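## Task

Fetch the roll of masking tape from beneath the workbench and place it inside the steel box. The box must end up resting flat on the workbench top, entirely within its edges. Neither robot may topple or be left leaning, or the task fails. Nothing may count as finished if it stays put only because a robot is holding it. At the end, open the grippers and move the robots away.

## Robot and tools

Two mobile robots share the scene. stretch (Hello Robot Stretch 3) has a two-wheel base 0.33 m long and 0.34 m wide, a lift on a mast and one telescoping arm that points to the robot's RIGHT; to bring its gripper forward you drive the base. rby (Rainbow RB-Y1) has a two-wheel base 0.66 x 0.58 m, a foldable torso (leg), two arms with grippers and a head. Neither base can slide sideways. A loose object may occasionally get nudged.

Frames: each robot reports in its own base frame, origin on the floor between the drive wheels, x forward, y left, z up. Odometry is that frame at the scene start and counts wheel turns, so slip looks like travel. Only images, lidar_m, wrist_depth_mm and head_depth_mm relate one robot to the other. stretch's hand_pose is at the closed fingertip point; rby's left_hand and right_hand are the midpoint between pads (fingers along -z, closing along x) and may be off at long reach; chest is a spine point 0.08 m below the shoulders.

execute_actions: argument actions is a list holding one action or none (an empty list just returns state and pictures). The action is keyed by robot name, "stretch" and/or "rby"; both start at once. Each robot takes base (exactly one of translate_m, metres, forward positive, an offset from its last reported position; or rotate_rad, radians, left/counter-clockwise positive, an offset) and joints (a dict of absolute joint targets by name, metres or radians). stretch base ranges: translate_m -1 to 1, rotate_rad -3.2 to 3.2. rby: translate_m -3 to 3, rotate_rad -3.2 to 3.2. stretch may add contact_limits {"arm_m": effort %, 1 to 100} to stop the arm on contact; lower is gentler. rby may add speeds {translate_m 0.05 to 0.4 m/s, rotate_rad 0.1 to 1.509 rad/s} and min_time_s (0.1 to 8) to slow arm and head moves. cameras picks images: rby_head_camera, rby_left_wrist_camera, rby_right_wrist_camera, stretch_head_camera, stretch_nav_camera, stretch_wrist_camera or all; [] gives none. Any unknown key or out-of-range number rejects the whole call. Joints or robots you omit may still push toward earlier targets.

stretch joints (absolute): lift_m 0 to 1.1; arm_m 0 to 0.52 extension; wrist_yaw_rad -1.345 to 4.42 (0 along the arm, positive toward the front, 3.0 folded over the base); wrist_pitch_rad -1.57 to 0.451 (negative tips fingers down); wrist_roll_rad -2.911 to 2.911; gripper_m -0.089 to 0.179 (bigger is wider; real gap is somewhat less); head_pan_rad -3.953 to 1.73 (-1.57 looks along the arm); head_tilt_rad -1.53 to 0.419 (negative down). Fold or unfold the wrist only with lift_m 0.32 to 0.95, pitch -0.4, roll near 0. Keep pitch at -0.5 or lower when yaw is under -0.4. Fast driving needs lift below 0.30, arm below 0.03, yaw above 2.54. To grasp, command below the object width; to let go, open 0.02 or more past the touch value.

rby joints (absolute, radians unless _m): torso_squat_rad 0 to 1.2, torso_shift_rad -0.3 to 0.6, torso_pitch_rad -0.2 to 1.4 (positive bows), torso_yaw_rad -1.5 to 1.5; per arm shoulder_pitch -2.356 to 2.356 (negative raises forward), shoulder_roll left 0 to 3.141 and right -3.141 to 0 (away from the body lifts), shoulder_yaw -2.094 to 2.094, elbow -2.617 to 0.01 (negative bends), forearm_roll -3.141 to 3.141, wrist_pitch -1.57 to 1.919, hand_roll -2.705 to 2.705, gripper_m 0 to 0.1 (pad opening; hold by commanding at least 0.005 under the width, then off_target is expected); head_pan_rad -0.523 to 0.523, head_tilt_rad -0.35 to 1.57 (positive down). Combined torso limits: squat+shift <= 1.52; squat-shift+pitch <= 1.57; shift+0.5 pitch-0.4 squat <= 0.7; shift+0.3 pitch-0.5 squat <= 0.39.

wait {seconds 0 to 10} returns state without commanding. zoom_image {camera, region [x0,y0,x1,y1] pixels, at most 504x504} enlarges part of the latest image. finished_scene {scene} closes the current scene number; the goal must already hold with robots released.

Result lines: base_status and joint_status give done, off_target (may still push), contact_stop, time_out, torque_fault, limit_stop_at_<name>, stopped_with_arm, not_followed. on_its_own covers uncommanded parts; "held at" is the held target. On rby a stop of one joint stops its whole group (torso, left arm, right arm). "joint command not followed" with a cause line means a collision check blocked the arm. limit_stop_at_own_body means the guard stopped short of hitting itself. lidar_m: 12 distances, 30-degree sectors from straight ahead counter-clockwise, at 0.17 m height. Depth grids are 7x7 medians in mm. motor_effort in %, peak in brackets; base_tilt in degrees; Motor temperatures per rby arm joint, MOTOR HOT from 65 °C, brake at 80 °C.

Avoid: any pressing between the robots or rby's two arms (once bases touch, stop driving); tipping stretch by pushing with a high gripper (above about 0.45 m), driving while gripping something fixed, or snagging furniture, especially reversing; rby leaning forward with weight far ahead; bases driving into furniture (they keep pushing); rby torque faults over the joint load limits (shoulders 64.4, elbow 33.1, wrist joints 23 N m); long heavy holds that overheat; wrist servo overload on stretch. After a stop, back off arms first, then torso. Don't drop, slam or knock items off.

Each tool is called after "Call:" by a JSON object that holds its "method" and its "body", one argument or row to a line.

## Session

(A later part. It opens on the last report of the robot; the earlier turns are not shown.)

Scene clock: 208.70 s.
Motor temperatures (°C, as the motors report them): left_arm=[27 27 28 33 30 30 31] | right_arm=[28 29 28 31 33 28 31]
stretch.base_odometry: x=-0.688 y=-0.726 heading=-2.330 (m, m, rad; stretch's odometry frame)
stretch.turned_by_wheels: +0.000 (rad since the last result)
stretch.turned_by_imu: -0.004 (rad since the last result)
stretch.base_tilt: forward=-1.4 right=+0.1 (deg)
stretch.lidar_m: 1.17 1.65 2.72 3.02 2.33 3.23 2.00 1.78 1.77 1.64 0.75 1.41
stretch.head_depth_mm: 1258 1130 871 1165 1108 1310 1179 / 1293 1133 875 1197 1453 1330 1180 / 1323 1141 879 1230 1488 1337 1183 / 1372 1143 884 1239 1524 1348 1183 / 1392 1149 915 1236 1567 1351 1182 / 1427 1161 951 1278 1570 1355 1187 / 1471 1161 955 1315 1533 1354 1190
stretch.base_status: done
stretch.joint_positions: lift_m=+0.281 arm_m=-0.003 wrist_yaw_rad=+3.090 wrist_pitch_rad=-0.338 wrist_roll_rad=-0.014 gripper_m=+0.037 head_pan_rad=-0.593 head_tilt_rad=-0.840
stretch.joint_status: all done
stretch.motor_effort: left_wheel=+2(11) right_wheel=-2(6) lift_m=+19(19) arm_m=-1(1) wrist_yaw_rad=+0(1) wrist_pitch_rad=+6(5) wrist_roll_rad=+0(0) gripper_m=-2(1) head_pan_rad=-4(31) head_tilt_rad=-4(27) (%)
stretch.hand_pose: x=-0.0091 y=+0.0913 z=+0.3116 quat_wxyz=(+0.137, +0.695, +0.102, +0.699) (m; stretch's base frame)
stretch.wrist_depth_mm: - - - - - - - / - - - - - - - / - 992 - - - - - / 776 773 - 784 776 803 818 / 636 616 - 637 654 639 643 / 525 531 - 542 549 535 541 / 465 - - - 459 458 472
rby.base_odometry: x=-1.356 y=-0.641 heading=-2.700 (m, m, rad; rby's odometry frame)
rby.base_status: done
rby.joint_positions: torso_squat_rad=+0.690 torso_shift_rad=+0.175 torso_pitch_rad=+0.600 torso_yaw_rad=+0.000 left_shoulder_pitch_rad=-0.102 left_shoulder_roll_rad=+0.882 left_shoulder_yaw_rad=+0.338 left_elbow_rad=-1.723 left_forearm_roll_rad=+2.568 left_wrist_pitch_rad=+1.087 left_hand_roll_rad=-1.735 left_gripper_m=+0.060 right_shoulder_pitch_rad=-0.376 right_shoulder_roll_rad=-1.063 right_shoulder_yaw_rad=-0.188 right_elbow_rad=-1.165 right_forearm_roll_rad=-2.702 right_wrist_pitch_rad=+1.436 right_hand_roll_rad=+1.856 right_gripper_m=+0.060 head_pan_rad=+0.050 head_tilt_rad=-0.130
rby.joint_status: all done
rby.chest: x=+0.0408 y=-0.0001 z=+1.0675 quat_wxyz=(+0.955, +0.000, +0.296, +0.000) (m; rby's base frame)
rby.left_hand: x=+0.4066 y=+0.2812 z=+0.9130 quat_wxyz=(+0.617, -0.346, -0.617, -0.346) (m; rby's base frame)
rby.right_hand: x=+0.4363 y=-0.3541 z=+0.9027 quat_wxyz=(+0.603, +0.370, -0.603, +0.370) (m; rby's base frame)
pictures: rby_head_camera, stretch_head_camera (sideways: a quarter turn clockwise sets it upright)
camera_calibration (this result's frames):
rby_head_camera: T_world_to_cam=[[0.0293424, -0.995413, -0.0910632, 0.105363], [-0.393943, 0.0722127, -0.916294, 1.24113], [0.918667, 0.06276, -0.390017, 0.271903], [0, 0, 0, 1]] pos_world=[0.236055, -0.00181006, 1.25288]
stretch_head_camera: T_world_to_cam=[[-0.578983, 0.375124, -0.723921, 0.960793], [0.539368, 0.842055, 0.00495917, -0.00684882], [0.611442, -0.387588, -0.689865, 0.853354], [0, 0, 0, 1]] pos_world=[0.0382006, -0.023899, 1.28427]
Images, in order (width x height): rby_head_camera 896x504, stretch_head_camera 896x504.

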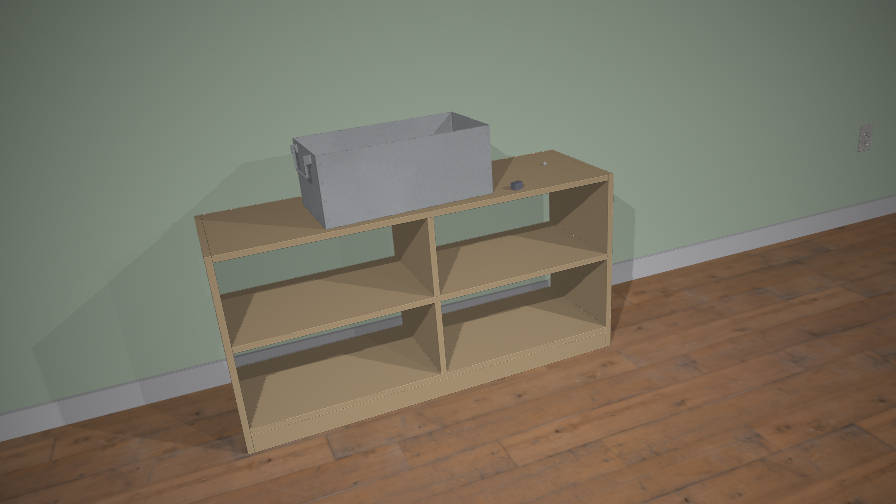

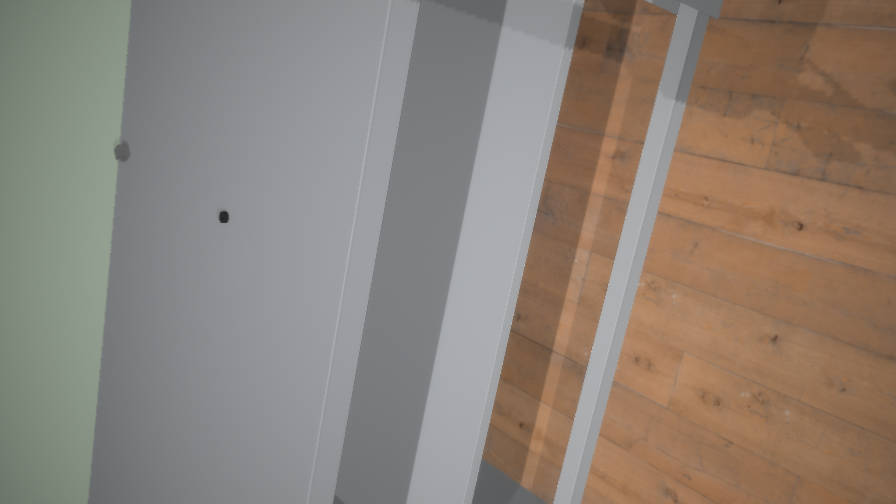

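Call:
{"method": "execute_actions", "body": {
  "actions": [
    {"stretch": {"base": {"translate_m": 0.48}, "joints": {"lift_m": 0.325, "wrist_yaw_rad": 0.0, "wrist_pitch_rad": -0.4, "head_pan_rad": -0.9, "head_tilt_rad": -1.15}}, "rby": {"base": {"translate_m": 1.6}, "joints": {"head_tilt_rad": 0.3, "head_pan_rad": 0.35}}}
  ],
  "cameras": ["rby_head_camera", "stretch_head_camera", "stretch_wrist_camera"]
}}

Scene clock: 298.10 s.
Motor temperatures (°C, as the motors report them): left_arm=[27 27 29 33 30 30 31] | right_arm=[28 30 28 31 33 28 31]
stretch.base_odometry: x=-1.018 y=-1.074 heading=-2.330 (m, m, rad; stretch's odometry frame)
stretch.turned_by_wheels: +0.000 (rad since the last result)
stretch.turned_by_imu: -0.003 (rad since the last result)
stretch.base_tilt: forward=-1.3 right=+0.1 (deg)
stretch.lidar_m: 0.69 1.00 2.51 2.37 2.44 3.88 2.42 2.13 0.72 0.70 1.09 0.95
stretch.head_depth_mm: 786 687 614 947 1304 1196 1118 / 788 691 615 952 1301 1237 - / 790 695 618 956 1305 1227 - / 795 696 620 956 1303 1218 1147 / 799 700 622 959 1298 1221 1125 / 804 704 624 962 1303 1225 1128 / 806 706 627 966 1289 1227 1134
stretch.base_status: done
stretch.joint_positions: lift_m=+0.324 arm_m=-0.003 wrist_yaw_rad=+0.002 wrist_pitch_rad=-0.415 wrist_roll_rad=-0.014 gripper_m=+0.037 head_pan_rad=-0.894 head_tilt_rad=-1.136
stretch.joint_status: all done
stretch.motor_effort: left_wheel=+2(11) right_wheel=-2(7) lift_m=+47(48) arm_m=-1(0) wrist_yaw_rad=-1(2) wrist_pitch_rad=+5(5) wrist_roll_rad=+0(0) gripper_m=-1(0) head_pan_rad=-4(32) head_tilt_rad=-6(27) (%)
stretch.hand_pose: x=-0.0212 y=-0.3670 z=+0.3377 quat_wxyz=(+0.697, +0.148, -0.686, -0.144) (m; stretch's base frame)
stretch.wrist_depth_mm: 176 201 744 603 462 - - / 750 854 943 676 516 - - / 783 885 939 759 567 953 976 / 761 751 767 744 643 779 781 / 619 635 647 634 621 649 643 / 539 539 487 514 569 551 557 / 473 477 450 482 482 484 481
rby.base_odometry: x=-2.802 y=-1.326 heading=-2.700 (m, m, rad; rby's odometry frame)
rby.base_status: done
rby.joint_positions: torso_squat_rad=+0.690 torso_shift_rad=+0.175 torso_pitch_rad=+0.600 torso_yaw_rad=+0.000 left_shoulder_pitch_rad=-0.102 left_shoulder_roll_rad=+0.882 left_shoulder_yaw_rad=+0.338 left_elbow_rad=-1.723 left_forearm_roll_rad=+2.568 left_wrist_pitch_rad=+1.087 left_hand_roll_rad=-1.735 left_gripper_m=+0.060 right_shoulder_pitch_rad=-0.376 right_shoulder_roll_rad=-1.063 right_shoulder_yaw_rad=-0.188 right_elbow_rad=-1.165 right_forearm_roll_rad=-2.702 right_wrist_pitch_rad=+1.436 right_hand_roll_rad=+1.856 right_gripper_m=+0.060 head_pan_rad=+0.350 head_tilt_rad=+0.300
rby.joint_status: all done
rby.chest: x=+0.0408 y=-0.0001 z=+1.0675 quat_wxyz=(+0.955, +0.000, +0.296, +0.000) (m; rby's base frame)
rby.left_hand: x=+0.4066 y=+0.2812 z=+0.9131 quat_wxyz=(+0.617, -0.346, -0.617, -0.346) (m; rby's base frame)
rby.right_hand: x=+0.4363 y=-0.3541 z=+0.9027 quat_wxyz=(+0.603, +0.370, -0.603, +0.370) (m; rby's base frame)
pictures: rby_head_camera, stretch_head_camera (sideways: a quarter turn clockwise sets it upright), stretch_wrist_camera
camera_calibration (this result's frames):
rby_head_camera: T_world_to_cam=[[0.245616, -0.937706, -0.245724, 0.256914], [-0.74439, -0.0200776, -0.667444, 0.997711], [0.620932, 0.34685, -0.70295, 0.705024], [0, 0, 0, 1]] pos_world=[0.241811, 0.0164037, 1.22464]
stretch_head_camera: T_world_to_cam=[[-0.555638, 0.670864, -0.491129, 0.657346], [0.7659, 0.642855, 0.0116174, -0.0168957], [0.323518, -0.3697, -0.87101, 1.09064], [0, 0, 0, 1]] pos_world=[0.0253457, -0.0269196, 1.27299]
stretch_wrist_camera: T_world_to_cam=[[-0.99836, -0.0194327, 0.0538462, -0.0536502], [-0.0549154, 0.590747, -0.804986, 0.520878], [-0.0161664, -0.806623, -0.590845, 0.07121], [0, 0, 0, 1]] pos_world=[-0.0238069, -0.25131, 0.464262]
Images, in order (width x height): rby_head_camera 896x504, stretch_head_camera 896x504, stretch_wrist_camera 644x364.

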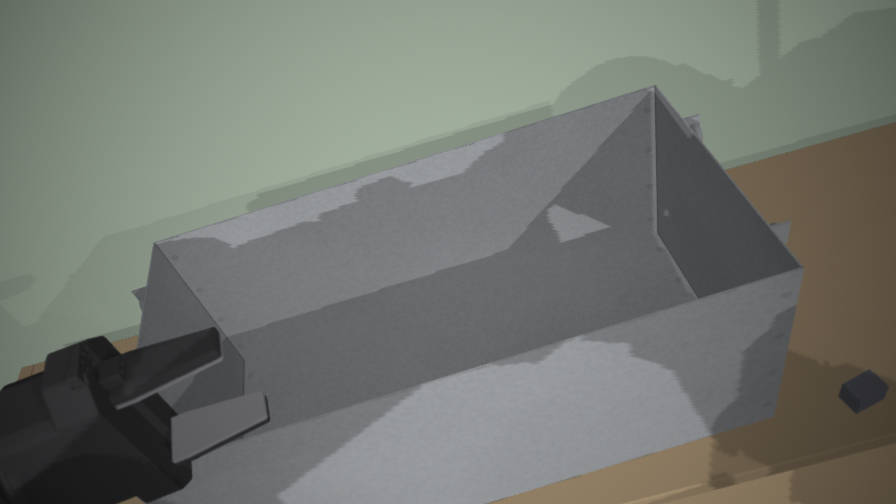

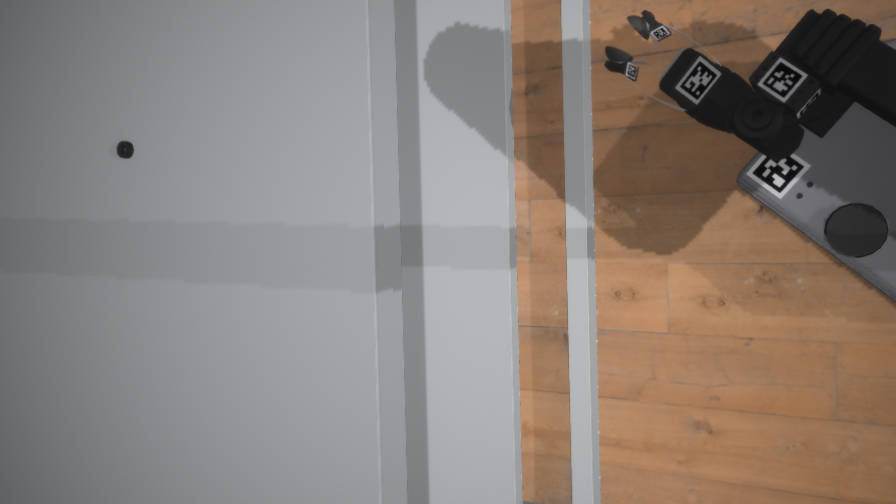

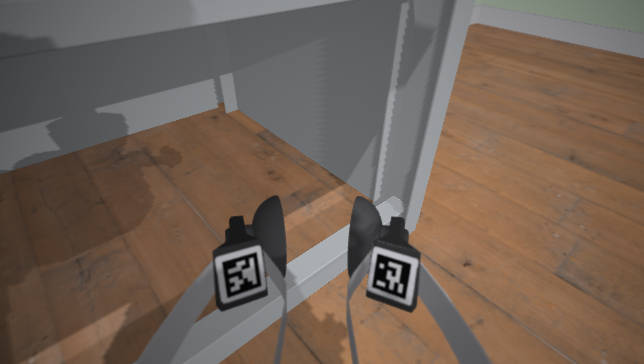

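Call:
{"method": "zoom_image", "body": {
  "camera": "stretch_head_camera",
  "region": [340, 0, 640, 120]
}}

Call:
{"method": "zoom_image", "body": {
  "camera": "stretch_head_camera",
  "region": [340, 384, 640, 504]
}}

Region (340, 0, 640, 120) of stretch_head_camera's 896x504 image, scaled by 1.680, with more detail than that image has; it fills the top 202 rows of this view, and the rest is white.

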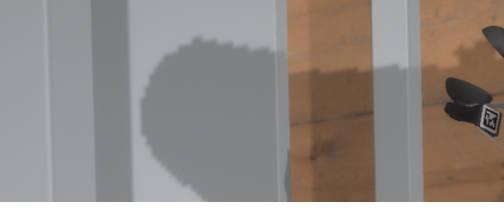

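Region (340, 384, 640, 504) of stretch_head_camera's 896x504 image, scaled by 1.680, with more detail than that image has; it fills the top 202 rows of this view, and the rest is white.

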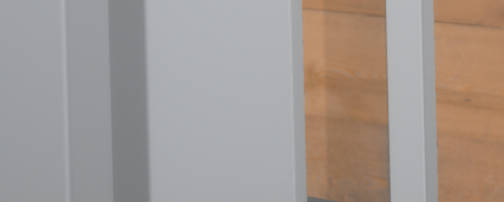

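Call:
{"method": "zoom_image", "body": {
  "camera": "rby_head_camera",
  "region": [600, 60, 896, 460]
}}

Call:
{"method": "zoom_image", "body": {
  "camera": "rby_head_camera",
  "region": [0, 200, 360, 504]
}}

Region (600, 60, 896, 460) of rby_head_camera's 896x504 image, scaled by 1.260, with more detail than that image has; it fills the left 373 columns of this view, and the rest is white.

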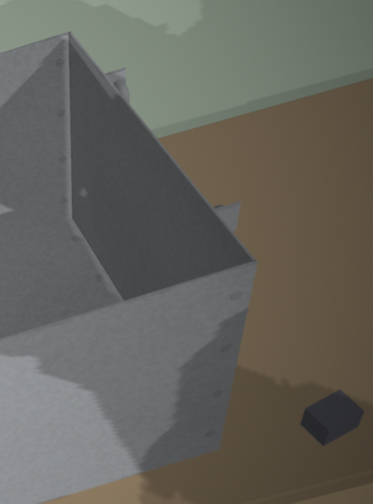

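Region (0, 200, 360, 504) of rby_head_camera's 896x504 image, scaled by 1.400, with more detail than that image has; it fills the top 426 rows of this view, and the rest is white.

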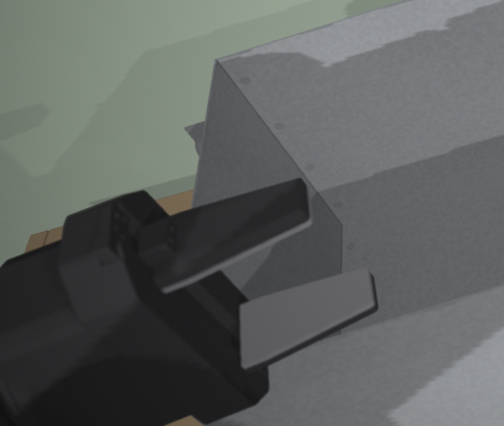

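Call:
{"method": "execute_actions", "body": {
  "actions": [
    {"stretch": {"base": {"translate_m": 0.23}, "joints": {"lift_m": 0.10, "arm_m": 0.25, "wrist_yaw_rad": 0.85, "wrist_pitch_rad": -0.25, "gripper_m": 0.13}}, "rby": {"base": {"rotate_rad": 0.40}, "joints": {"head_tilt_rad": 0.35, "head_pan_rad": 0.0}}}
  ],
  "cameras": ["rby_head_camera", "stretch_head_camera", "stretch_wrist_camera", "rby_left_wrist_camera", "rby_right_wrist_camera"]
}}

Scene clock: 367.60 s.
Motor temperatures (°C, as the motors report them): left_arm=[27 27 29 33 30 30 31] | right_arm=[28 30 28 31 33 28 31]
stretch.base_odometry: x=-1.177 y=-1.241 heading=-2.329 (m, m, rad; stretch's odometry frame)
stretch.turned_by_wheels: +0.000 (rad since the last result)
stretch.turned_by_imu: -0.002 (rad since the last result)
stretch.base_tilt: forward=-1.4 right=+0.1 (deg)
stretch.lidar_m: 0.45 0.65 2.33 2.33 2.32 4.21 2.57 2.33 0.79 0.95 0.94 0.63
stretch.head_depth_mm: 784 690 613 552 857 1196 1112 / 789 691 615 554 865 1196 - / 791 695 617 555 857 1203 - / 794 698 619 558 860 1204 1153 / 798 698 621 560 862 1209 1130 / 802 703 623 561 864 1215 1137 / 806 705 626 563 868 1206 1134
stretch.base_status: done
stretch.joint_positions: lift_m=+0.101 arm_m=+0.250 wrist_yaw_rad=+0.849 wrist_pitch_rad=-0.271 wrist_roll_rad=-0.014 gripper_m=+0.130 head_pan_rad=-0.894 head_tilt_rad=-1.136
stretch.joint_status: all done
stretch.motor_effort: left_wheel=+2(7) right_wheel=-2(3) lift_m=+19(43) arm_m=+0(1) wrist_yaw_rad=+0(1) wrist_pitch_rad=+7(8) wrist_roll_rad=+0(0) gripper_m=+0(81) head_pan_rad=-3(3) head_tilt_rad=-6(7) (%)
stretch.hand_pose: x=+0.1591 y=-0.5537 z=+0.1476 quat_wxyz=(+0.682, +0.374, -0.594, +0.204) (m; stretch's base frame)
stretch.wrist_depth_mm: 567 536 525 510 496 471 461 / 624 593 569 550 528 511 496 / 635 618 605 597 578 542 539 / 495 502 506 512 514 510 518 / 394 415 401 402 402 420 406 / 327 - 328 329 332 - 334 / 279 281 279 282 283 283 288
rby.base_odometry: x=-2.802 y=-1.326 heading=-2.300 (m, m, rad; rby's odometry frame)
rby.base_status: done
rby.joint_positions: torso_squat_rad=+0.690 torso_shift_rad=+0.175 torso_pitch_rad=+0.600 torso_yaw_rad=+0.000 left_shoulder_pitch_rad=-0.102 left_shoulder_roll_rad=+0.882 left_shoulder_yaw_rad=+0.338 left_elbow_rad=-1.723 left_forearm_roll_rad=+2.568 left_wrist_pitch_rad=+1.087 left_hand_roll_rad=-1.735 left_gripper_m=+0.060 right_shoulder_pitch_rad=-0.376 right_shoulder_roll_rad=-1.063 right_shoulder_yaw_rad=-0.188 right_elbow_rad=-1.165 right_forearm_roll_rad=-2.702 right_wrist_pitch_rad=+1.436 right_hand_roll_rad=+1.856 right_gripper_m=+0.060 head_pan_rad=+0.000 head_tilt_rad=+0.350
rby.joint_status: all done
rby.chest: x=+0.0408 y=-0.0001 z=+1.0675 quat_wxyz=(+0.955, +0.000, +0.296, +0.000) (m; rby's base frame)
rby.left_hand: x=+0.4066 y=+0.2812 z=+0.9131 quat_wxyz=(+0.617, -0.346, -0.617, -0.346) (m; rby's base frame)
rby.right_hand: x=+0.4363 y=-0.3541 z=+0.9027 quat_wxyz=(+0.603, +0.370, -0.603, +0.370) (m; rby's base frame)
pictures: rby_head_camera, rby_left_wrist_camera, rby_right_wrist_camera, stretch_head_camera (sideways: a quarter turn clockwise sets it upright), stretch_wrist_camera
camera_calibration (this result's frames):
rby_head_camera: T_world_to_cam=[[-0.0393573, -0.997941, -0.0506438, 0.0678473], [-0.770959, 0.0625699, -0.633804, 0.961254], [0.635668, 0.0140994, -0.771834, 0.786458], [0, 0, 0, 1]] pos_world=[0.243831, -0.00352658, 1.2197]
rby_left_wrist_camera: T_world_to_cam=[[-0.0096368, -0.0585436, 0.998238, -0.887645], [-0.986491, 0.163818, 0.0000840556, 0.370777], [-0.163535, -0.984752, -0.0593314, 0.473929], [0, 0, 0, 1]] pos_world=[0.434718, 0.353997, 0.914169]
rby_right_wrist_camera: T_world_to_cam=[[-0.155795, -0.00884964, -0.98775, 0.962538], [-0.960539, -0.231901, 0.153581, 0.22735], [-0.23042, 0.972699, 0.0276287, 0.502215], [0, 0, 0, 1]] pos_world=[0.484057, -0.427263, 0.901954]
stretch_head_camera: T_world_to_cam=[[-0.555647, 0.670876, -0.491102, 0.657311], [0.7659, 0.642855, 0.011618, -0.0168965], [0.323501, -0.369679, -0.871025, 1.09066], [0, 0, 0, 1]] pos_world=[0.0253452, -0.026919, 1.27299]
stretch_wrist_camera: T_world_to_cam=[[-0.65192, -0.756226, 0.0558741, -0.33041], [-0.387598, 0.268992, -0.881709, 0.374103], [0.651742, -0.596461, -0.468473, -0.196807], [0, 0, 0, 1]] pos_world=[0.0578678, -0.467883, 0.256112]
Images, in order (width x height): rby_head_camera 896x504, rby_left_wrist_camera 644x364, rby_right_wrist_camera 644x364, stretch_head_camera 896x504, stretch_wrist_camera 644x364.

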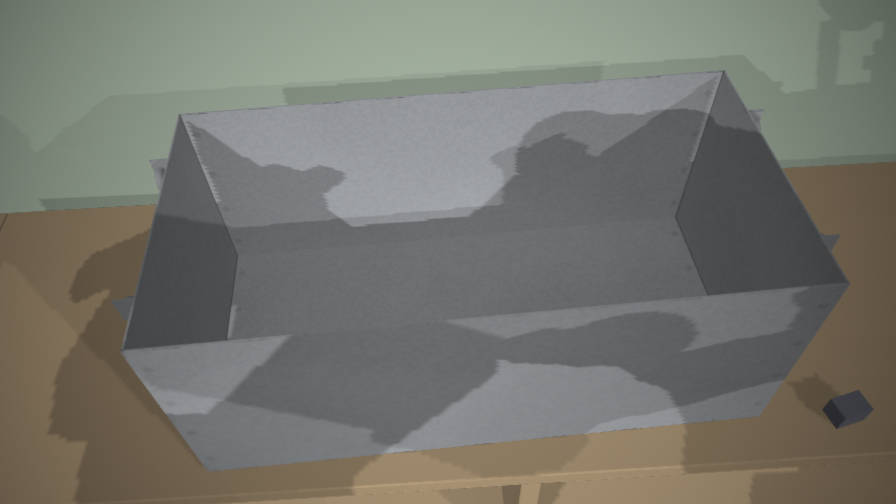

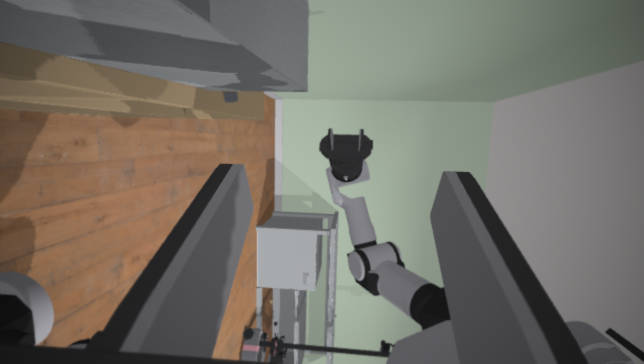

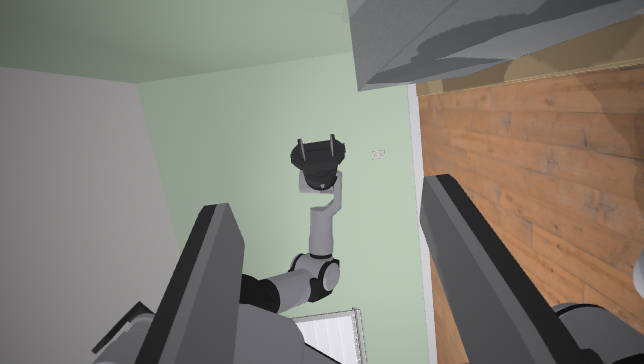

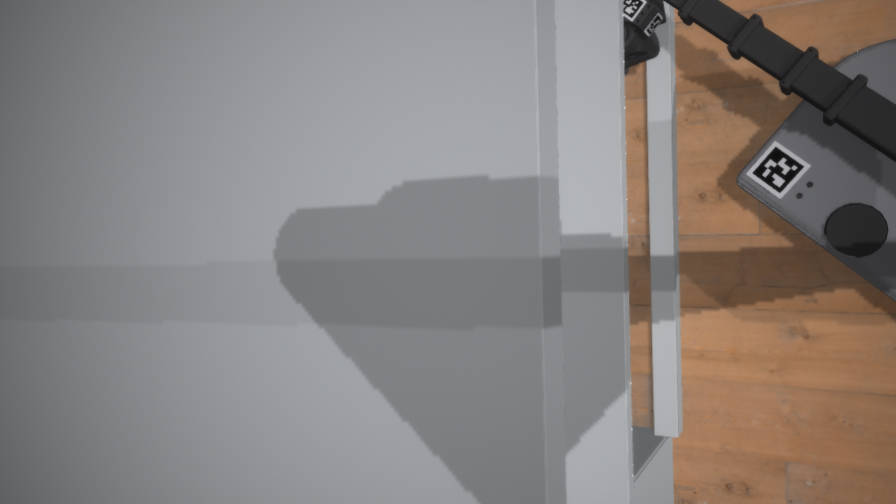

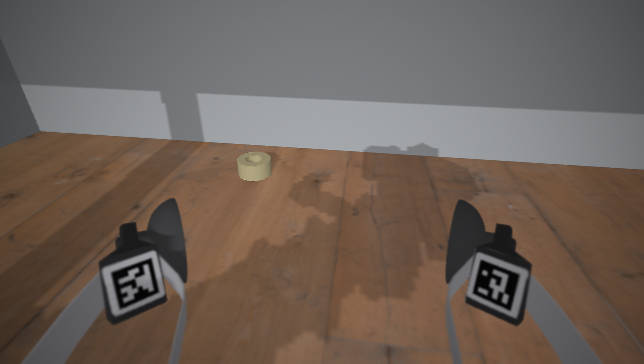

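Call:
{"method": "zoom_image", "body": {
  "camera": "stretch_wrist_camera",
  "region": [200, 120, 320, 200]
}}

Region (200, 120, 320, 200) of stretch_wrist_camera's 644x364 image, scaled by 4.200.

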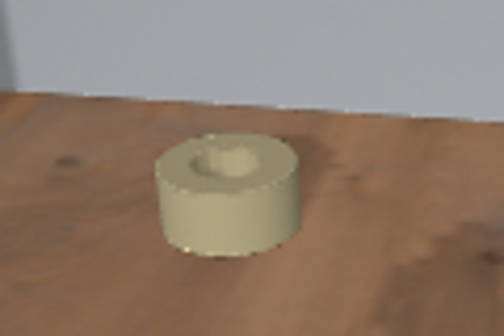

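Call:
{"method": "execute_actions", "body": {
  "actions": [
    {"stretch": {"base": {"rotate_rad": 0.635}, "joints": {"lift_m": 0.09, "arm_m": 0.475, "wrist_yaw_rad": 0.0, "wrist_pitch_rad": -0.42, "head_pan_rad": -1.4}}, "rby": {"base": {"translate_m": 0.224}, "joints": {"torso_squat_rad": 0.995, "torso_shift_rad": 0.25, "head_tilt_rad": 0.8, "left_shoulder_pitch_rad": -0.0761, "left_shoulder_roll_rad": 0.8803, "left_shoulder_yaw_rad": 0.3529, "left_elbow_rad": -1.734, "left_forearm_roll_rad": 2.5813, "left_wrist_pitch_rad": 1.0584, "left_hand_roll_rad": -1.7445, "right_shoulder_pitch_rad": -0.3365, "right_shoulder_roll_rad": -1.0582, "right_shoulder_yaw_rad": -0.2152, "right_elbow_rad": -1.1834, "right_forearm_roll_rad": -2.712, "right_wrist_pitch_rad": 1.4059, "right_hand_roll_rad": 1.863}}}
  ],
  "cameras": ["rby_head_camera", "stretch_head_camera", "stretch_wrist_camera", "rby_left_wrist_camera", "rby_right_wrist_camera"]
}}

Scene clock: 445.07 s.
Motor temperatures (°C, as the motors report them): left_arm=[26 27 29 33 30 30 31] | right_arm=[28 30 28 31 33 28 31]
stretch.base_odometry: x=-1.177 y=-1.241 heading=-1.694 (m, m, rad; stretch's odometry frame)
stretch.turned_by_wheels: +0.635 (rad since the last result)
stretch.turned_by_imu: +0.625 (rad since the last result)
stretch.base_tilt: forward=-1.4 right=+0.1 (deg)
stretch.lidar_m: 0.84 2.38 2.40 4.90 3.63 2.46 2.33 0.79 1.00 0.94 0.55 0.45
stretch.head_depth_mm: 785 688 614 552 842 1196 1128 / 788 692 614 554 845 1192 - / 791 696 616 555 858 1218 - / 796 698 620 557 872 1215 1139 / 799 700 622 560 881 1217 1126 / 802 703 625 561 900 1222 1133 / 805 706 626 563 901 1227 1133
stretch.base_status: done
stretch.joint_positions: lift_m=+0.091 arm_m=+0.475 wrist_yaw_rad=+0.001 wrist_pitch_rad=-0.435 wrist_roll_rad=-0.014 gripper_m=+0.130 head_pan_rad=-1.393 head_tilt_rad=-1.136
stretch.joint_status: all done
stretch.motor_effort: left_wheel=-2(7) right_wheel=+2(9) lift_m=+18(18) arm_m=+1(1) wrist_yaw_rad=+0(1) wrist_pitch_rad=+5(4) wrist_roll_rad=+0(0) gripper_m=-1(1) head_pan_rad=-3(37) head_tilt_rad=-6(6) (%)
stretch.hand_pose: x=-0.0213 y=-0.8420 z=+0.0995 quat_wxyz=(+0.696, +0.154, -0.685, -0.151) (m; stretch's base frame)
stretch.wrist_depth_mm: 189 191 195 199 204 208 212 / 206 209 214 219 225 230 235 / 226 230 236 244 250 258 266 / 253 258 267 273 282 289 300 / 282 280 286 298 298 310 299 / 254 - 252 256 259 - 259 / 222 222 225 209 225 226 230
rby.base_odometry: x=-2.952 y=-1.493 heading=-2.300 (m, m, rad; rby's odometry frame)
rby.base_status: done
rby.joint_positions: torso_squat_rad=+0.995 torso_shift_rad=+0.250 torso_pitch_rad=+0.600 torso_yaw_rad=+0.000 left_shoulder_pitch_rad=-0.076 left_shoulder_roll_rad=+0.880 left_shoulder_yaw_rad=+0.353 left_elbow_rad=-1.734 left_forearm_roll_rad=+2.581 left_wrist_pitch_rad=+1.058 left_hand_roll_rad=-1.744 left_gripper_m=+0.060 right_shoulder_pitch_rad=-0.337 right_shoulder_roll_rad=-1.058 right_shoulder_yaw_rad=-0.215 right_elbow_rad=-1.183 right_forearm_roll_rad=-2.712 right_wrist_pitch_rad=+1.406 right_hand_roll_rad=+1.863 right_gripper_m=+0.060 head_pan_rad=+0.000 head_tilt_rad=+0.800
rby.joint_status: all done
rby.chest: x=+0.0411 y=-0.0002 z=+0.9052 quat_wxyz=(+0.955, +0.000, +0.296, +0.000) (m; rby's base frame)
rby.left_hand: x=+0.4076 y=+0.2884 z=+0.7512 quat_wxyz=(+0.624, -0.333, -0.622, -0.335) (m; rby's base frame)
rby.right_hand: x=+0.4351 y=-0.3624 z=+0.7392 quat_wxyz=(+0.611, +0.356, -0.609, +0.358) (m; rby's base frame)
pictures: rby_head_camera, rby_left_wrist_camera, rby_right_wrist_camera, stretch_head_camera (sideways: a quarter turn clockwise sets it upright), stretch_wrist_camera
camera_calibration (this result's frames):
rby_head_camera: T_world_to_cam=[[-0.0573517, -0.997941, -0.0287062, 0.0395105], [-0.9699, 0.0625099, -0.235342, 0.471359], [0.236652, 0.0143449, -0.971489, 0.940904], [0, 0, 0, 1]] pos_world=[0.236771, -0.00353255, 1.02614]
rby_left_wrist_camera: T_world_to_cam=[[-0.00667435, -0.0613153, 0.998096, -0.725926], [-0.99192, 0.126863, 0.00116043, 0.382727], [-0.126692, -0.990023, -0.0616666, 0.459898], [0, 0, 0, 1]] pos_world=[0.433055, 0.362246, 0.75246]
rby_right_wrist_camera: T_world_to_cam=[[-0.156812, -0.00567255, -0.987612, 0.802232], [-0.969361, -0.190555, 0.155009, 0.267203], [-0.189074, 0.98166, 0.0243826, 0.502217], [0, 0, 0, 1]] pos_world=[0.479771, -0.437539, 0.73863]
stretch_head_camera: T_world_to_cam=[[-0.166532, 0.85504, -0.491095, 0.654928], [0.980217, 0.197585, 0.0116182, -0.0182041], [0.106967, -0.479445, -0.871029, 1.09198], [0, 0, 0, 1]] pos_world=[0.0101043, -0.0328475, 1.27299]
stretch_wrist_camera: T_world_to_cam=[[-0.998373, -0.0198009, 0.0534806, -0.0504826], [-0.0545171, 0.606612, -0.793126, 0.621855], [-0.0167374, -0.794751, -0.606705, -0.441176], [0, 0, 0, 1]] pos_world=[-0.0238828, -0.72885, 0.228246]
Images, in order (width x height): rby_head_camera 896x504, rby_left_wrist_camera 644x364, rby_right_wrist_camera 644x364, stretch_head_camera 896x504, stretch_wrist_camera 644x364.

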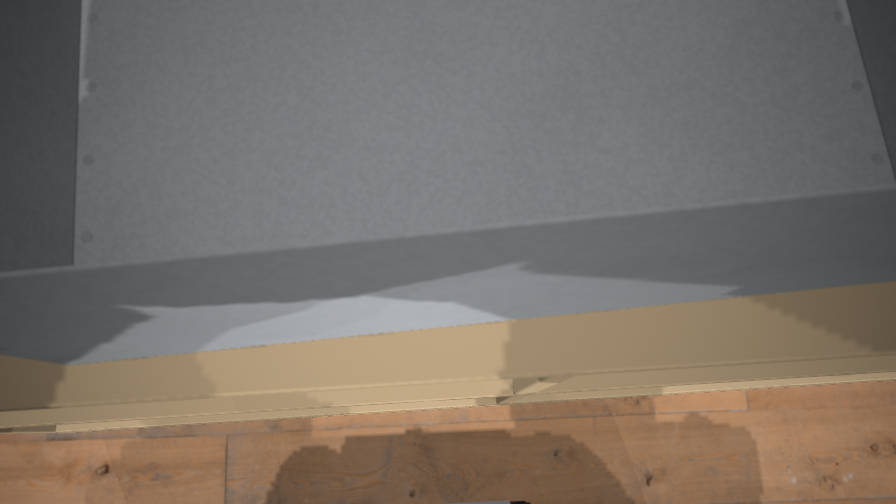

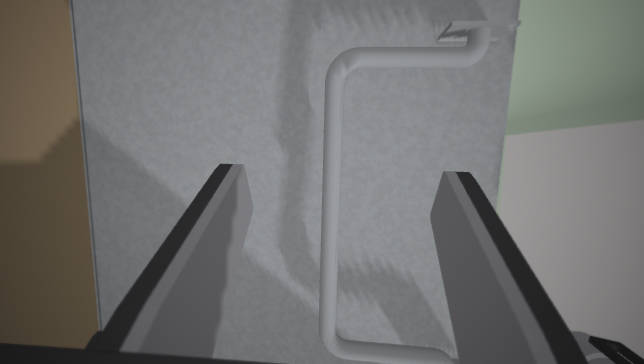

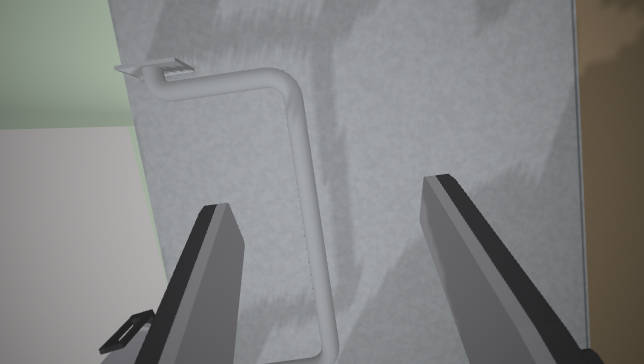

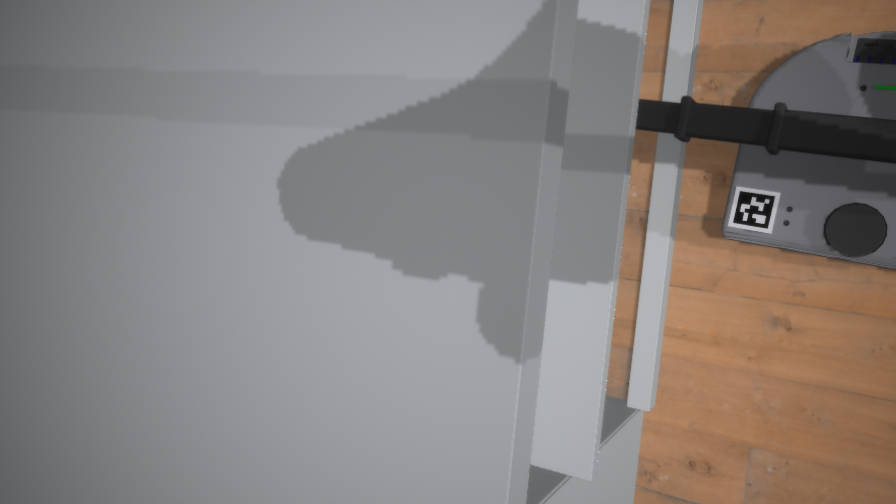

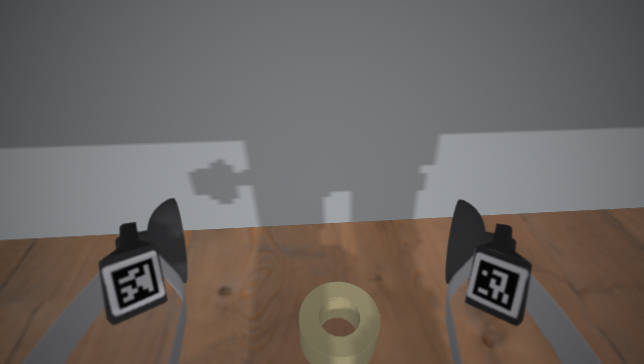

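Call:
{"method": "execute_actions", "body": {
  "actions": [
    {"stretch": {"joints": {"lift_m": 0.026, "wrist_yaw_rad": -0.08, "gripper_m": 0.098}}, "rby": {"joints": {"left_shoulder_pitch_rad": -0.2486, "left_shoulder_roll_rad": 0.8937, "left_shoulder_yaw_rad": 0.2591, "left_elbow_rad": -1.6595, "left_forearm_roll_rad": 2.4942, "left_wrist_pitch_rad": 1.2438, "left_hand_roll_rad": -1.6862, "left_gripper_m": 0.035, "right_shoulder_pitch_rad": -0.5773, "right_shoulder_roll_rad": -1.0872, "right_shoulder_yaw_rad": -0.0543, "right_elbow_rad": -1.0736, "right_forearm_roll_rad": -2.6494, "right_wrist_pitch_rad": 1.5853, "right_hand_roll_rad": 1.824, "right_gripper_m": 0.035}, "min_time_s": 0.9}}
  ],
  "cameras": ["stretch_wrist_camera", "rby_left_wrist_camera", "rby_right_wrist_camera"]
}}

Scene clock: 478.63 s.
Motor temperatures (°C, as the motors report them): left_arm=[26 27 29 33 30 30 31] | right_arm=[28 30 28 31 33 28 31]
stretch.base_odometry: x=-1.177 y=-1.241 heading=-1.694 (m, m, rad; stretch's odometry frame)
stretch.turned_by_wheels: +0.000 (rad since the last result)
stretch.turned_by_imu: -0.001 (rad since the last result)
stretch.base_tilt: forward=-1.5 right=+0.1 (deg)
stretch.lidar_m: 0.84 2.38 2.40 4.89 3.65 2.46 2.32 0.79 1.00 0.94 0.55 0.45
stretch.head_depth_mm: 783 689 613 552 841 1199 1131 / 787 692 615 554 845 1194 - / 792 696 617 556 858 1216 - / 796 697 620 558 871 1210 1136 / 798 699 622 559 881 1215 1128 / 802 702 625 562 898 1220 1131 / 806 705 626 564 901 1229 1134
stretch.base_status: not commanded
stretch.joint_positions: lift_m=+0.027 arm_m=+0.475 wrist_yaw_rad=-0.078 wrist_pitch_rad=-0.435 wrist_roll_rad=-0.014 gripper_m=+0.098 head_pan_rad=-1.393 head_tilt_rad=-1.136
stretch.joint_status: all done
stretch.motor_effort: left_wheel=-2(2) right_wheel=+2(2) lift_m=+19(18) arm_m=+1(1) wrist_yaw_rad=-2(1) wrist_pitch_rad=+5(4) wrist_roll_rad=+0(0) gripper_m=-1(86) head_pan_rad=-4(3) head_tilt_rad=-6(6) (%)
stretch.hand_pose: x=-0.0389 y=-0.8412 z=+0.0354 quat_wxyz=(+0.689, +0.127, -0.691, -0.179) (m; stretch's base frame)
stretch.wrist_depth_mm: 181 186 194 202 211 221 231 / 198 204 212 223 233 246 259 / 216 226 235 248 260 275 285 / 235 237 247 250 250 254 254 / 208 208 209 183 217 212 215 / 180 186 175 160 182 188 184 / 161 159 160 160 160 161 163
rby.base_odometry: x=-2.952 y=-1.493 heading=-2.300 (m, m, rad; rby's odometry frame)
rby.base_status: not commanded
rby.joint_positions: torso_squat_rad=+0.995 torso_shift_rad=+0.250 torso_pitch_rad=+0.600 torso_yaw_rad=+0.000 left_shoulder_pitch_rad=-0.248 left_shoulder_roll_rad=+0.894 left_shoulder_yaw_rad=+0.261 left_elbow_rad=-1.659 left_forearm_roll_rad=+2.495 left_wrist_pitch_rad=+1.243 left_hand_roll_rad=-1.686 left_gripper_m=+0.035 right_shoulder_pitch_rad=-0.577 right_shoulder_roll_rad=-1.088 right_shoulder_yaw_rad=-0.056 right_elbow_rad=-1.073 right_forearm_roll_rad=-2.650 right_wrist_pitch_rad=+1.585 right_hand_roll_rad=+1.824 right_gripper_m=+0.035 head_pan_rad=+0.000 head_tilt_rad=+0.800
rby.joint_status: all done
rby.chest: x=+0.0410 y=-0.0001 z=+0.9052 quat_wxyz=(+0.955, +0.000, +0.296, +0.000) (m; rby's base frame)
rby.left_hand: x=+0.4006 y=+0.2455 z=+0.7490 quat_wxyz=(+0.578, -0.407, -0.578, -0.408) (m; rby's base frame)
rby.right_hand: x=+0.4410 y=-0.3186 z=+0.7499 quat_wxyz=(+0.561, +0.430, -0.561, +0.430) (m; rby's base frame)
pictures: rby_left_wrist_camera, rby_right_wrist_camera, stretch_wrist_camera
camera_calibration (this result's frames):
rby_left_wrist_camera: T_world_to_cam=[[-0.021869, -0.0563982, 0.998169, -0.721557], [-0.932047, 0.362338, 0.0000524302, 0.300181], [-0.361678, -0.930339, -0.0604898, 0.495008], [0, 0, 0, 1]] pos_world=[0.443036, 0.311063, 0.750163]
rby_right_wrist_camera: T_world_to_cam=[[-0.149397, -0.0407032, -0.987939, 0.799837], [-0.892032, -0.425495, 0.152424, 0.172533], [-0.426567, 0.904045, 0.0272592, 0.537883], [0, 0, 0, 1]] pos_world=[0.502841, -0.380303, 0.74923]
stretch_wrist_camera: T_world_to_cam=[[-0.996821, 0.0590598, 0.0534753, 0.00184683], [-0.00644234, 0.609243, -0.792957, 0.573724], [-0.0794114, -0.790781, -0.606926, -0.478858], [0, 0, 0, 1]] pos_world=[-0.0324897, -0.728318, 0.164209]
Images, in order (width x height): rby_left_wrist_camera 644x364, rby_right_wrist_camera 644x364, stretch_wrist_camera 644x364.

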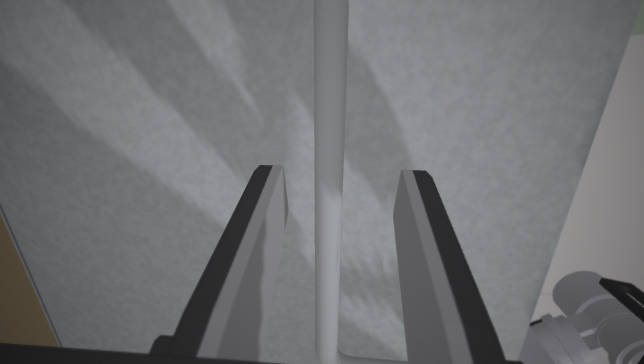

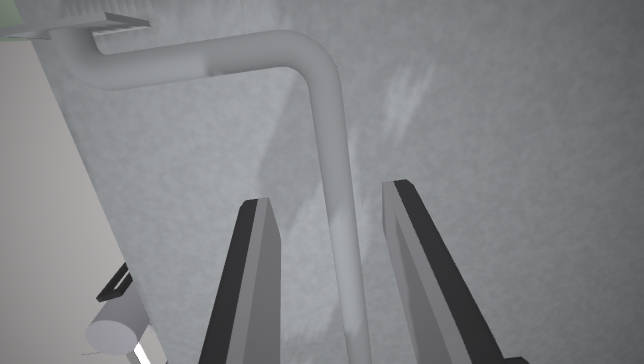

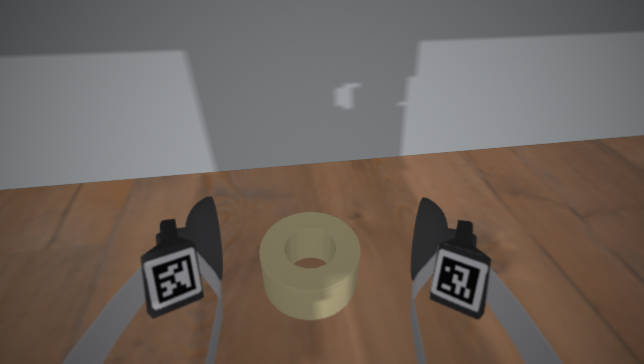

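Call:
{"method": "execute_actions", "body": {
  "actions": [
    {"stretch": {"joints": {"lift_m": 0.021, "gripper_m": 0.025}}, "rby": {"joints": {"torso_squat_rad": 1.002, "left_gripper_m": 0.0, "right_gripper_m": 0.0}}}
  ],
  "cameras": ["stretch_wrist_camera", "rby_left_wrist_camera", "rby_right_wrist_camera"]
}}

Scene clock: 495.63 s.
Motor temperatures (°C, as the motors report them): left_arm=[27 27 29 33 30 30 31] | right_arm=[28 30 28 31 33 28 31]
stretch.base_odometry: x=-1.177 y=-1.241 heading=-1.694 (m, m, rad; stretch's odometry frame)
stretch.turned_by_wheels: +0.000 (rad since the last result)
stretch.turned_by_imu: -0.001 (rad since the last result)
stretch.base_tilt: forward=-1.4 right=+0.1 (deg)
stretch.lidar_m: 0.84 2.37 2.42 4.89 3.64 2.47 2.33 0.79 1.00 0.94 0.55 0.45
stretch.head_depth_mm: 784 688 612 553 840 1191 1132 / 790 692 614 553 844 1192 - / 790 694 619 555 856 1213 - / 795 697 621 558 871 1212 1143 / 798 701 622 560 879 1216 1131 / 805 703 624 561 899 1222 1133 / 808 706 627 563 903 1227 1135
stretch.base_status: not commanded
stretch.joint_positions: lift_m=+0.022 arm_m=+0.475 wrist_yaw_rad=-0.078 wrist_pitch_rad=-0.435 wrist_roll_rad=-0.014 gripper_m=+0.026 head_pan_rad=-1.393 head_tilt_rad=-1.136
stretch.joint_status: all done
stretch.motor_effort: left_wheel=-2(2) right_wheel=+2(2) lift_m=+18(19) arm_m=+0(1) wrist_yaw_rad=-2(2) wrist_pitch_rad=+5(5) wrist_roll_rad=+0(0) gripper_m=-11(87) head_pan_rad=-3(4) head_tilt_rad=-6(6) (%)
stretch.hand_pose: x=-0.0389 y=-0.8413 z=+0.0304 quat_wxyz=(+0.689, +0.127, -0.691, -0.179) (m; stretch's base frame)
stretch.wrist_depth_mm: 182 187 193 202 211 218 230 / 196 203 212 223 234 245 259 / 217 225 236 248 260 274 283 / 231 236 241 241 243 245 246 / 200 202 209 178 212 205 207 / 174 175 - 156 - 177 178 / 153 154 153 154 155 155 157
rby.base_odometry: x=-2.952 y=-1.493 heading=-2.300 (m, m, rad; rby's odometry frame)
rby.base_status: not commanded
rby.joint_positions: torso_squat_rad=+1.002 torso_shift_rad=+0.250 torso_pitch_rad=+0.600 torso_yaw_rad=+0.000 left_shoulder_pitch_rad=-0.249 left_shoulder_roll_rad=+0.894 left_shoulder_yaw_rad=+0.261 left_elbow_rad=-1.659 left_forearm_roll_rad=+2.495 left_wrist_pitch_rad=+1.243 left_hand_roll_rad=-1.686 left_gripper_m=+0.007 right_shoulder_pitch_rad=-0.577 right_shoulder_roll_rad=-1.088 right_shoulder_yaw_rad=-0.055 right_elbow_rad=-1.073 right_forearm_roll_rad=-2.650 right_wrist_pitch_rad=+1.585 right_hand_roll_rad=+1.824 right_gripper_m=+0.007 head_pan_rad=+0.000 head_tilt_rad=+0.800
rby.joint_status: left_gripper_m off_target (ended at +0.007, target +0.000); right_gripper_m off_target (ended at +0.007, target +0.000); the others done
rby.chest: x=+0.0398 y=-0.0001 z=+0.9013 quat_wxyz=(+0.955, +0.000, +0.295, +0.000) (m; rby's base frame)
rby.left_hand: x=+0.3994 y=+0.2454 z=+0.7454 quat_wxyz=(+0.578, -0.407, -0.578, -0.408) (m; rby's base frame)
rby.right_hand: x=+0.4398 y=-0.3186 z=+0.7462 quat_wxyz=(+0.561, +0.430, -0.561, +0.431) (m; rby's base frame)
pictures: rby_left_wrist_camera, rby_right_wrist_camera, stretch_wrist_camera
camera_calibration (this result's frames):
rby_left_wrist_camera: T_world_to_cam=[[-0.0228583, -0.0562788, 0.998153, -0.717678], [-0.931828, 0.3629, -0.00087804, 0.299597], [-0.36218, -0.930127, -0.0607374, 0.494582], [0, 0, 0, 1]] pos_world=[0.441896, 0.31091, 0.746655]
rby_right_wrist_camera: T_world_to_cam=[[-0.148906, -0.040888, -0.988006, 0.795784], [-0.891966, -0.425766, 0.152052, 0.172191], [-0.426876, 0.903909, 0.0269283, 0.537789], [0, 0, 0, 1]] pos_world=[0.501655, -0.380261, 0.745576]
stretch_wrist_camera: T_world_to_cam=[[-0.996813, 0.0592012, 0.053479, 0.00220105], [-0.00637517, 0.609082, -0.793082, 0.569687], [-0.0795245, -0.790895, -0.606763, -0.481988], [0, 0, 0, 1]] pos_world=[-0.0325039, -0.728318, 0.159239]
Images, in order (width x height): rby_left_wrist_camera 644x364, rby_right_wrist_camera 644x364, stretch_wrist_camera 644x364.

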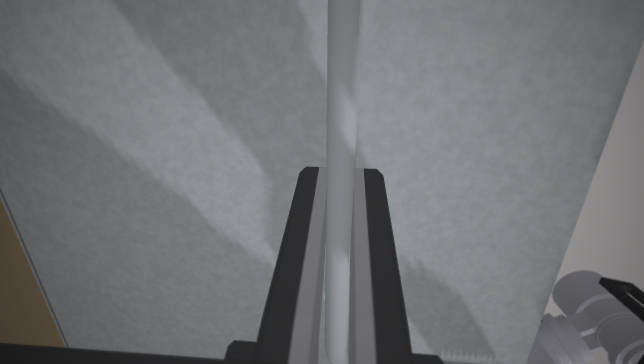

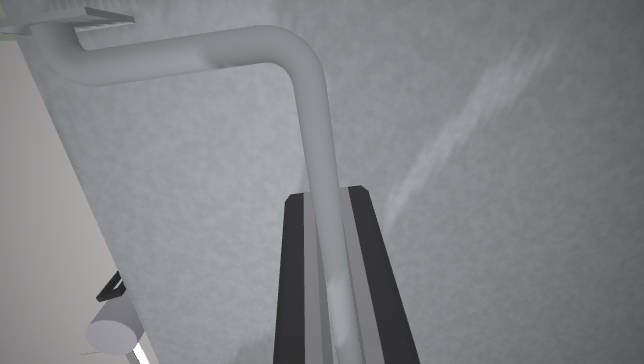

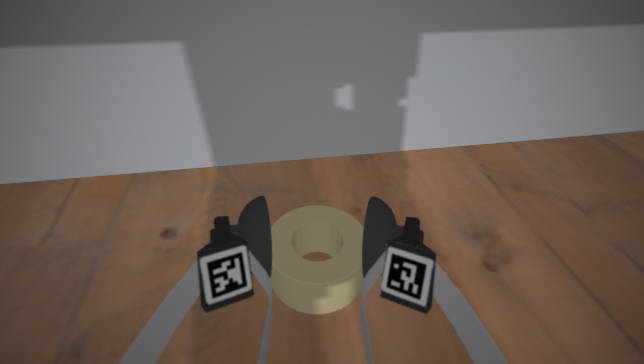

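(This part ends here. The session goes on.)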